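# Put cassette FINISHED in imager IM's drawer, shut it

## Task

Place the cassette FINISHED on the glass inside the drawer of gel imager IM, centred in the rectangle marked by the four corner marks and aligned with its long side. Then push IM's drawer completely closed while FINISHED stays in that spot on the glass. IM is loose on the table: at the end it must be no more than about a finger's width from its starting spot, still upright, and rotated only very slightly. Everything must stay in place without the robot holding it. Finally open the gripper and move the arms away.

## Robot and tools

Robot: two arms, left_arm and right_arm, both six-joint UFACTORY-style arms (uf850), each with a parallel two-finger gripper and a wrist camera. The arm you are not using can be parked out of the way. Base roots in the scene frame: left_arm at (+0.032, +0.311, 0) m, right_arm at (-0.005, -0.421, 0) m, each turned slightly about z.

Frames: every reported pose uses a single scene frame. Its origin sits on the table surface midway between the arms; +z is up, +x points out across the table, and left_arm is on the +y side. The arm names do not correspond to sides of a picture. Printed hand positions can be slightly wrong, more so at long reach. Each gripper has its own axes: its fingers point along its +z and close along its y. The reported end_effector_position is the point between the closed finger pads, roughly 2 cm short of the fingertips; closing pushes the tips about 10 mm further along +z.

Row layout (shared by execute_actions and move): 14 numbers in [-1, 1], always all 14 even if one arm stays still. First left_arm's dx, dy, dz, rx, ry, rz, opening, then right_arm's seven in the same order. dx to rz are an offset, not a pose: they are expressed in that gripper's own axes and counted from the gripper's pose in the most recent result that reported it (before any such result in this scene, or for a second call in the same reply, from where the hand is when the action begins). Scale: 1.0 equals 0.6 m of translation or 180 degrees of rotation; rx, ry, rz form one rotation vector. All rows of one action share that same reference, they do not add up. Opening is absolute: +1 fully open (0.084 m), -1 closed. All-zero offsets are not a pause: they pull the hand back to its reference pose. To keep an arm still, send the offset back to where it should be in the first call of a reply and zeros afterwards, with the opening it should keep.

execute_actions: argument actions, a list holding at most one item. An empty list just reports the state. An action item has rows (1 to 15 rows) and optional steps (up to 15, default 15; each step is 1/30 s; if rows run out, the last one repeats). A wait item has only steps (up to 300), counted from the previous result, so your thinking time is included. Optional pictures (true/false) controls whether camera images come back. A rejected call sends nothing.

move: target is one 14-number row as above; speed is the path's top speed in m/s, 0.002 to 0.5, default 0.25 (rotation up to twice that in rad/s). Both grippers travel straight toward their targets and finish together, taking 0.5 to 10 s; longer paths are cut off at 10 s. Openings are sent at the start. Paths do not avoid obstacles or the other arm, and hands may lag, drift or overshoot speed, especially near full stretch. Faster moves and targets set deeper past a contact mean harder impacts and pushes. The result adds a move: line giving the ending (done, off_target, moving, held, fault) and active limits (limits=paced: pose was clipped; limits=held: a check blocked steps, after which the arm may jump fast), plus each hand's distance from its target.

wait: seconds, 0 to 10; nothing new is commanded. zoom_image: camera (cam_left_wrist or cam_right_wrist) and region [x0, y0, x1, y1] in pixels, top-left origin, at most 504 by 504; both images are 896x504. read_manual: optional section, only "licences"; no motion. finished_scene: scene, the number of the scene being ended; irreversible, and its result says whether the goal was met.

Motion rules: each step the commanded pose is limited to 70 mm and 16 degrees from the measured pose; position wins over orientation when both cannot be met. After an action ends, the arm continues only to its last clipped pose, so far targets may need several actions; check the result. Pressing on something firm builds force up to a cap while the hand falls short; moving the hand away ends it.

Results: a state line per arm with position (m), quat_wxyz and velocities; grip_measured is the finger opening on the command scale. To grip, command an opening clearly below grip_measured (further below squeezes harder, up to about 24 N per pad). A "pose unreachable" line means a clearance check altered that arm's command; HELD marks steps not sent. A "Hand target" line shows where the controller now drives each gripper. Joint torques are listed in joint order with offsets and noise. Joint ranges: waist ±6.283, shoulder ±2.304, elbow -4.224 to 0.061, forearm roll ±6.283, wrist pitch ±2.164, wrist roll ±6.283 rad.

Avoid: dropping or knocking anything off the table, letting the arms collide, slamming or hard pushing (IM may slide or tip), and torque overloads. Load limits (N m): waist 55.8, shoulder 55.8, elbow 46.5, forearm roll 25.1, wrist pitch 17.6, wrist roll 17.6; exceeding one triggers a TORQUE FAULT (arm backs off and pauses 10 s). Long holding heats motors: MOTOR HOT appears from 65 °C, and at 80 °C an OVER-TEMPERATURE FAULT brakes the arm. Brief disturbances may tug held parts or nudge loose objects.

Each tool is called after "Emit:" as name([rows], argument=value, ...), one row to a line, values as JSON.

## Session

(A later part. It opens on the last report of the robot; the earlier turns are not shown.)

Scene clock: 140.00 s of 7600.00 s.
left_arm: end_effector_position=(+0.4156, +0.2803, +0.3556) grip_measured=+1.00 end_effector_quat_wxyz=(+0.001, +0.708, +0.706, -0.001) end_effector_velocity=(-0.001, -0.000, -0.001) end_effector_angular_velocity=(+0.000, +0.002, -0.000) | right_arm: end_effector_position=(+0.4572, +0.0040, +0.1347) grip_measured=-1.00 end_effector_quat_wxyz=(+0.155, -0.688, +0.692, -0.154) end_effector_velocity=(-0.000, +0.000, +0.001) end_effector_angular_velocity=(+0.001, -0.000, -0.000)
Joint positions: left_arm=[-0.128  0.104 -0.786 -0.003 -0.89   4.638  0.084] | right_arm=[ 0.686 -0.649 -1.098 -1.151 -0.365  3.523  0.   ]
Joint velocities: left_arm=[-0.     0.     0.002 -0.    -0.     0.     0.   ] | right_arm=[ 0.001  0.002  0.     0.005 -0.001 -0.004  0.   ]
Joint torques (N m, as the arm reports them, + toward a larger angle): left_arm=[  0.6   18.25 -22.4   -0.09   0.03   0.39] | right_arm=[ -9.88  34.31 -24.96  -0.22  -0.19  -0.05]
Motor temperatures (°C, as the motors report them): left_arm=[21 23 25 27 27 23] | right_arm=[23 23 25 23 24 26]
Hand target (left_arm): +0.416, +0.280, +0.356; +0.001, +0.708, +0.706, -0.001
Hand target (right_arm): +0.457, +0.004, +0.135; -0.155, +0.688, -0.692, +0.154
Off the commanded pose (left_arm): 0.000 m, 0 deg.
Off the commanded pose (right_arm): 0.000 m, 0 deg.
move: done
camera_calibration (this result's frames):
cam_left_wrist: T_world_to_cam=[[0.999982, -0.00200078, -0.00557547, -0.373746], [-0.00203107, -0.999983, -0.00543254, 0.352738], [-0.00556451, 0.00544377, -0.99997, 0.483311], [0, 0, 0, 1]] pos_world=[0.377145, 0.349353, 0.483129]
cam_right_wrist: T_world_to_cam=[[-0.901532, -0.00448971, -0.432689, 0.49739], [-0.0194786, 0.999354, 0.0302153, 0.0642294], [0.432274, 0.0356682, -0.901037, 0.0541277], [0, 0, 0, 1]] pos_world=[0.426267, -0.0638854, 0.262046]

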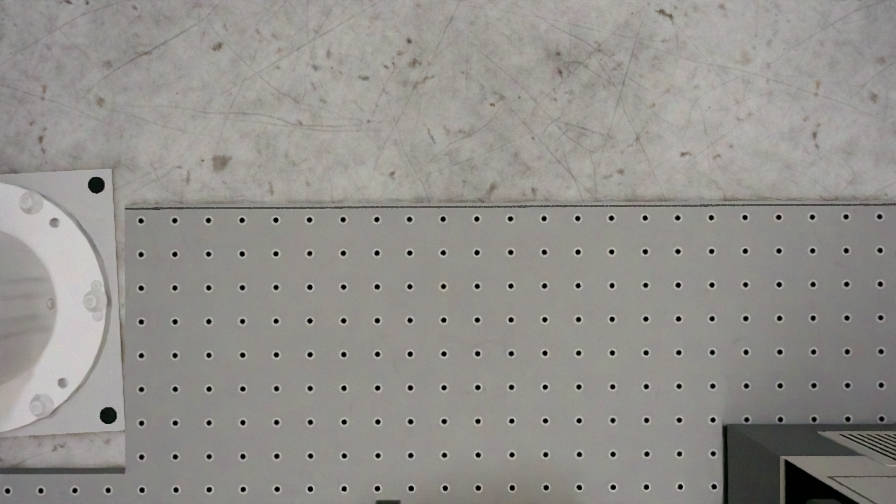

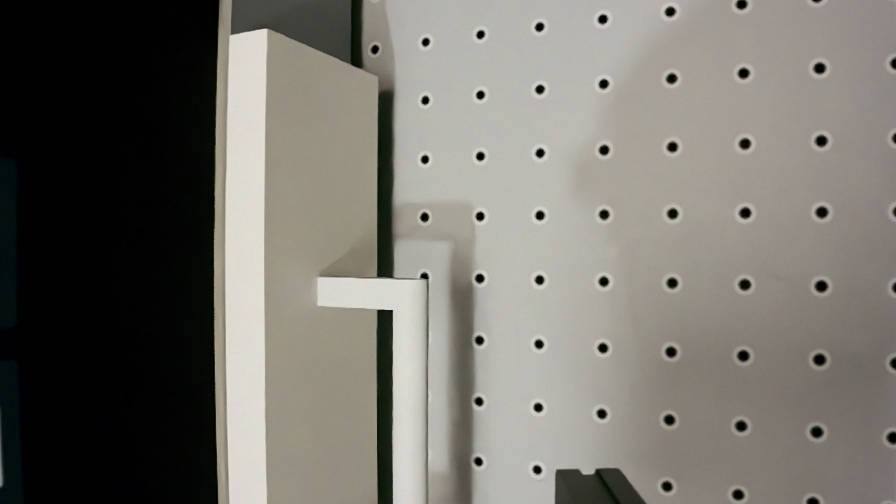

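Emit:
move(target=[0,0,0,0,0,0,1,0.3,0,-0.2,0,0,0,-1])

Emit:
finished_scene(scene=1)

Scene clock: 144.83 s of 7600.00 s.
left_arm: end_effector_position=(+0.4156, +0.2803, +0.3556) grip_measured=+1.00 end_effector_quat_wxyz=(+0.001, +0.708, +0.706, -0.001) end_effector_velocity=(+0.000, -0.000, -0.000) end_effector_angular_velocity=(-0.000, -0.000, -0.001) | right_arm: end_effector_position=(+0.4058, -0.1757, +0.2433) grip_measured=-1.00 end_effector_quat_wxyz=(+0.155, -0.688, +0.692, -0.154) end_effector_velocity=(-0.000, -0.002, +0.001) end_effector_angular_velocity=(-0.003, +0.005, +0.003)
Joint positions: left_arm=[-0.128  0.104 -0.786 -0.003 -0.89   4.638  0.084] | right_arm=[ 0.491 -0.113 -0.656 -0.972 -0.329  3.15   0.   ]
Joint velocities: left_arm=[-0.    -0.     0.001 -0.     0.001  0.     0.   ] | right_arm=[-0.004  0.004 -0.001  0.026 -0.003 -0.034  0.   ]
Joint torques (N m, as the arm reports them, + toward a larger angle): left_arm=[ -0.19  19.17 -21.94  -0.16   0.04   0.43] | right_arm=[ -9.1   20.95 -26.82  -0.17   0.07  -0.11]
Motor temperatures (°C, as the motors report them): left_arm=[21 23 25 27 27 23] | right_arm=[23 23 25 23 24 26]
Hand target (left_arm): +0.416, +0.280, +0.356; +0.001, +0.708, +0.706, -0.001
Hand target (right_arm): +0.406, -0.176, +0.244; -0.155, +0.688, -0.692, +0.154
Off the commanded pose (left_arm): 0.000 m, 0 deg.
Off the commanded pose (right_arm): 0.001 m, 0 deg.
After step 90, 0.47 s passed at rest.
move: done
camera_calibration (this result's frames):
cam_left_wrist: T_world_to_cam=[[0.999982, -0.00200073, -0.00557543, -0.373746], [-0.00203102, -0.999983, -0.00543252, 0.352738], [-0.00556447, 0.00544375, -0.99997, 0.483311], [0, 0, 0, 1]] pos_world=[0.377145, 0.349353, 0.483129]
cam_right_wrist: T_world_to_cam=[[-0.900955, -0.004984, -0.433885, 0.497253], [-0.0198405, 0.999361, 0.0297189, 0.239774], [0.433459, 0.0353839, -0.900478, 0.18], [0, 0, 0, 1]] pos_world=[0.374737, -0.243512, 0.37071]

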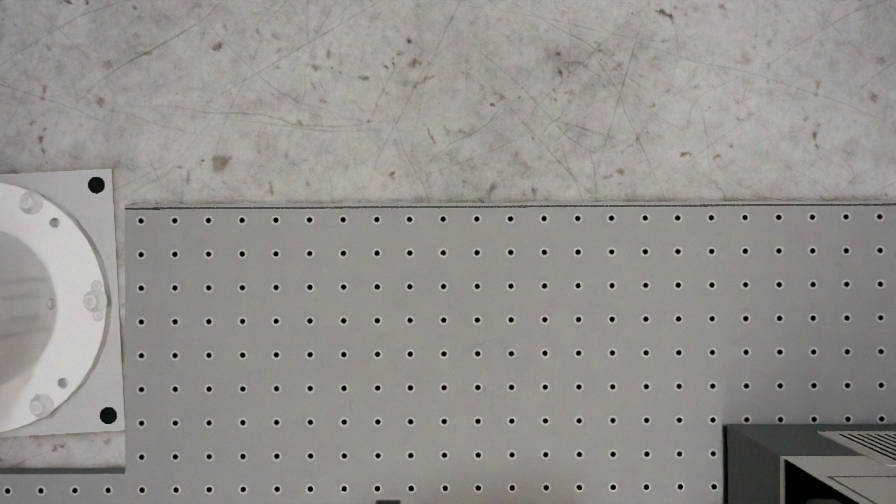

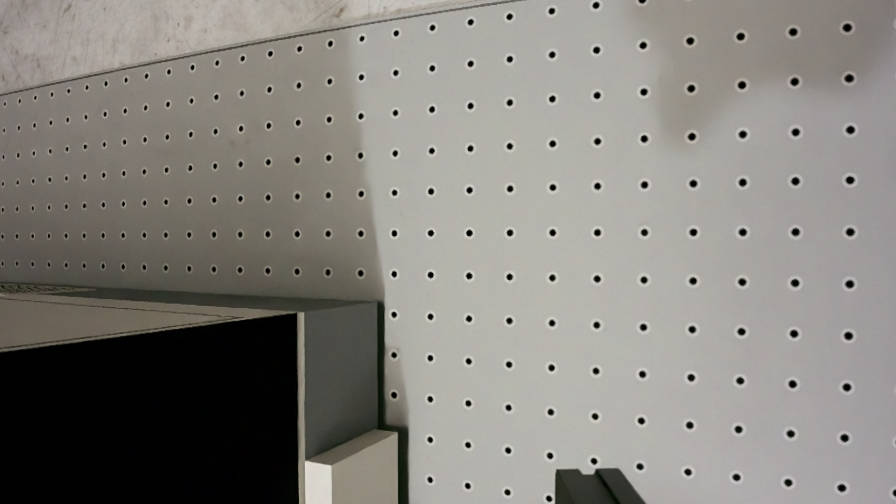

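The scene is finished: the task was done.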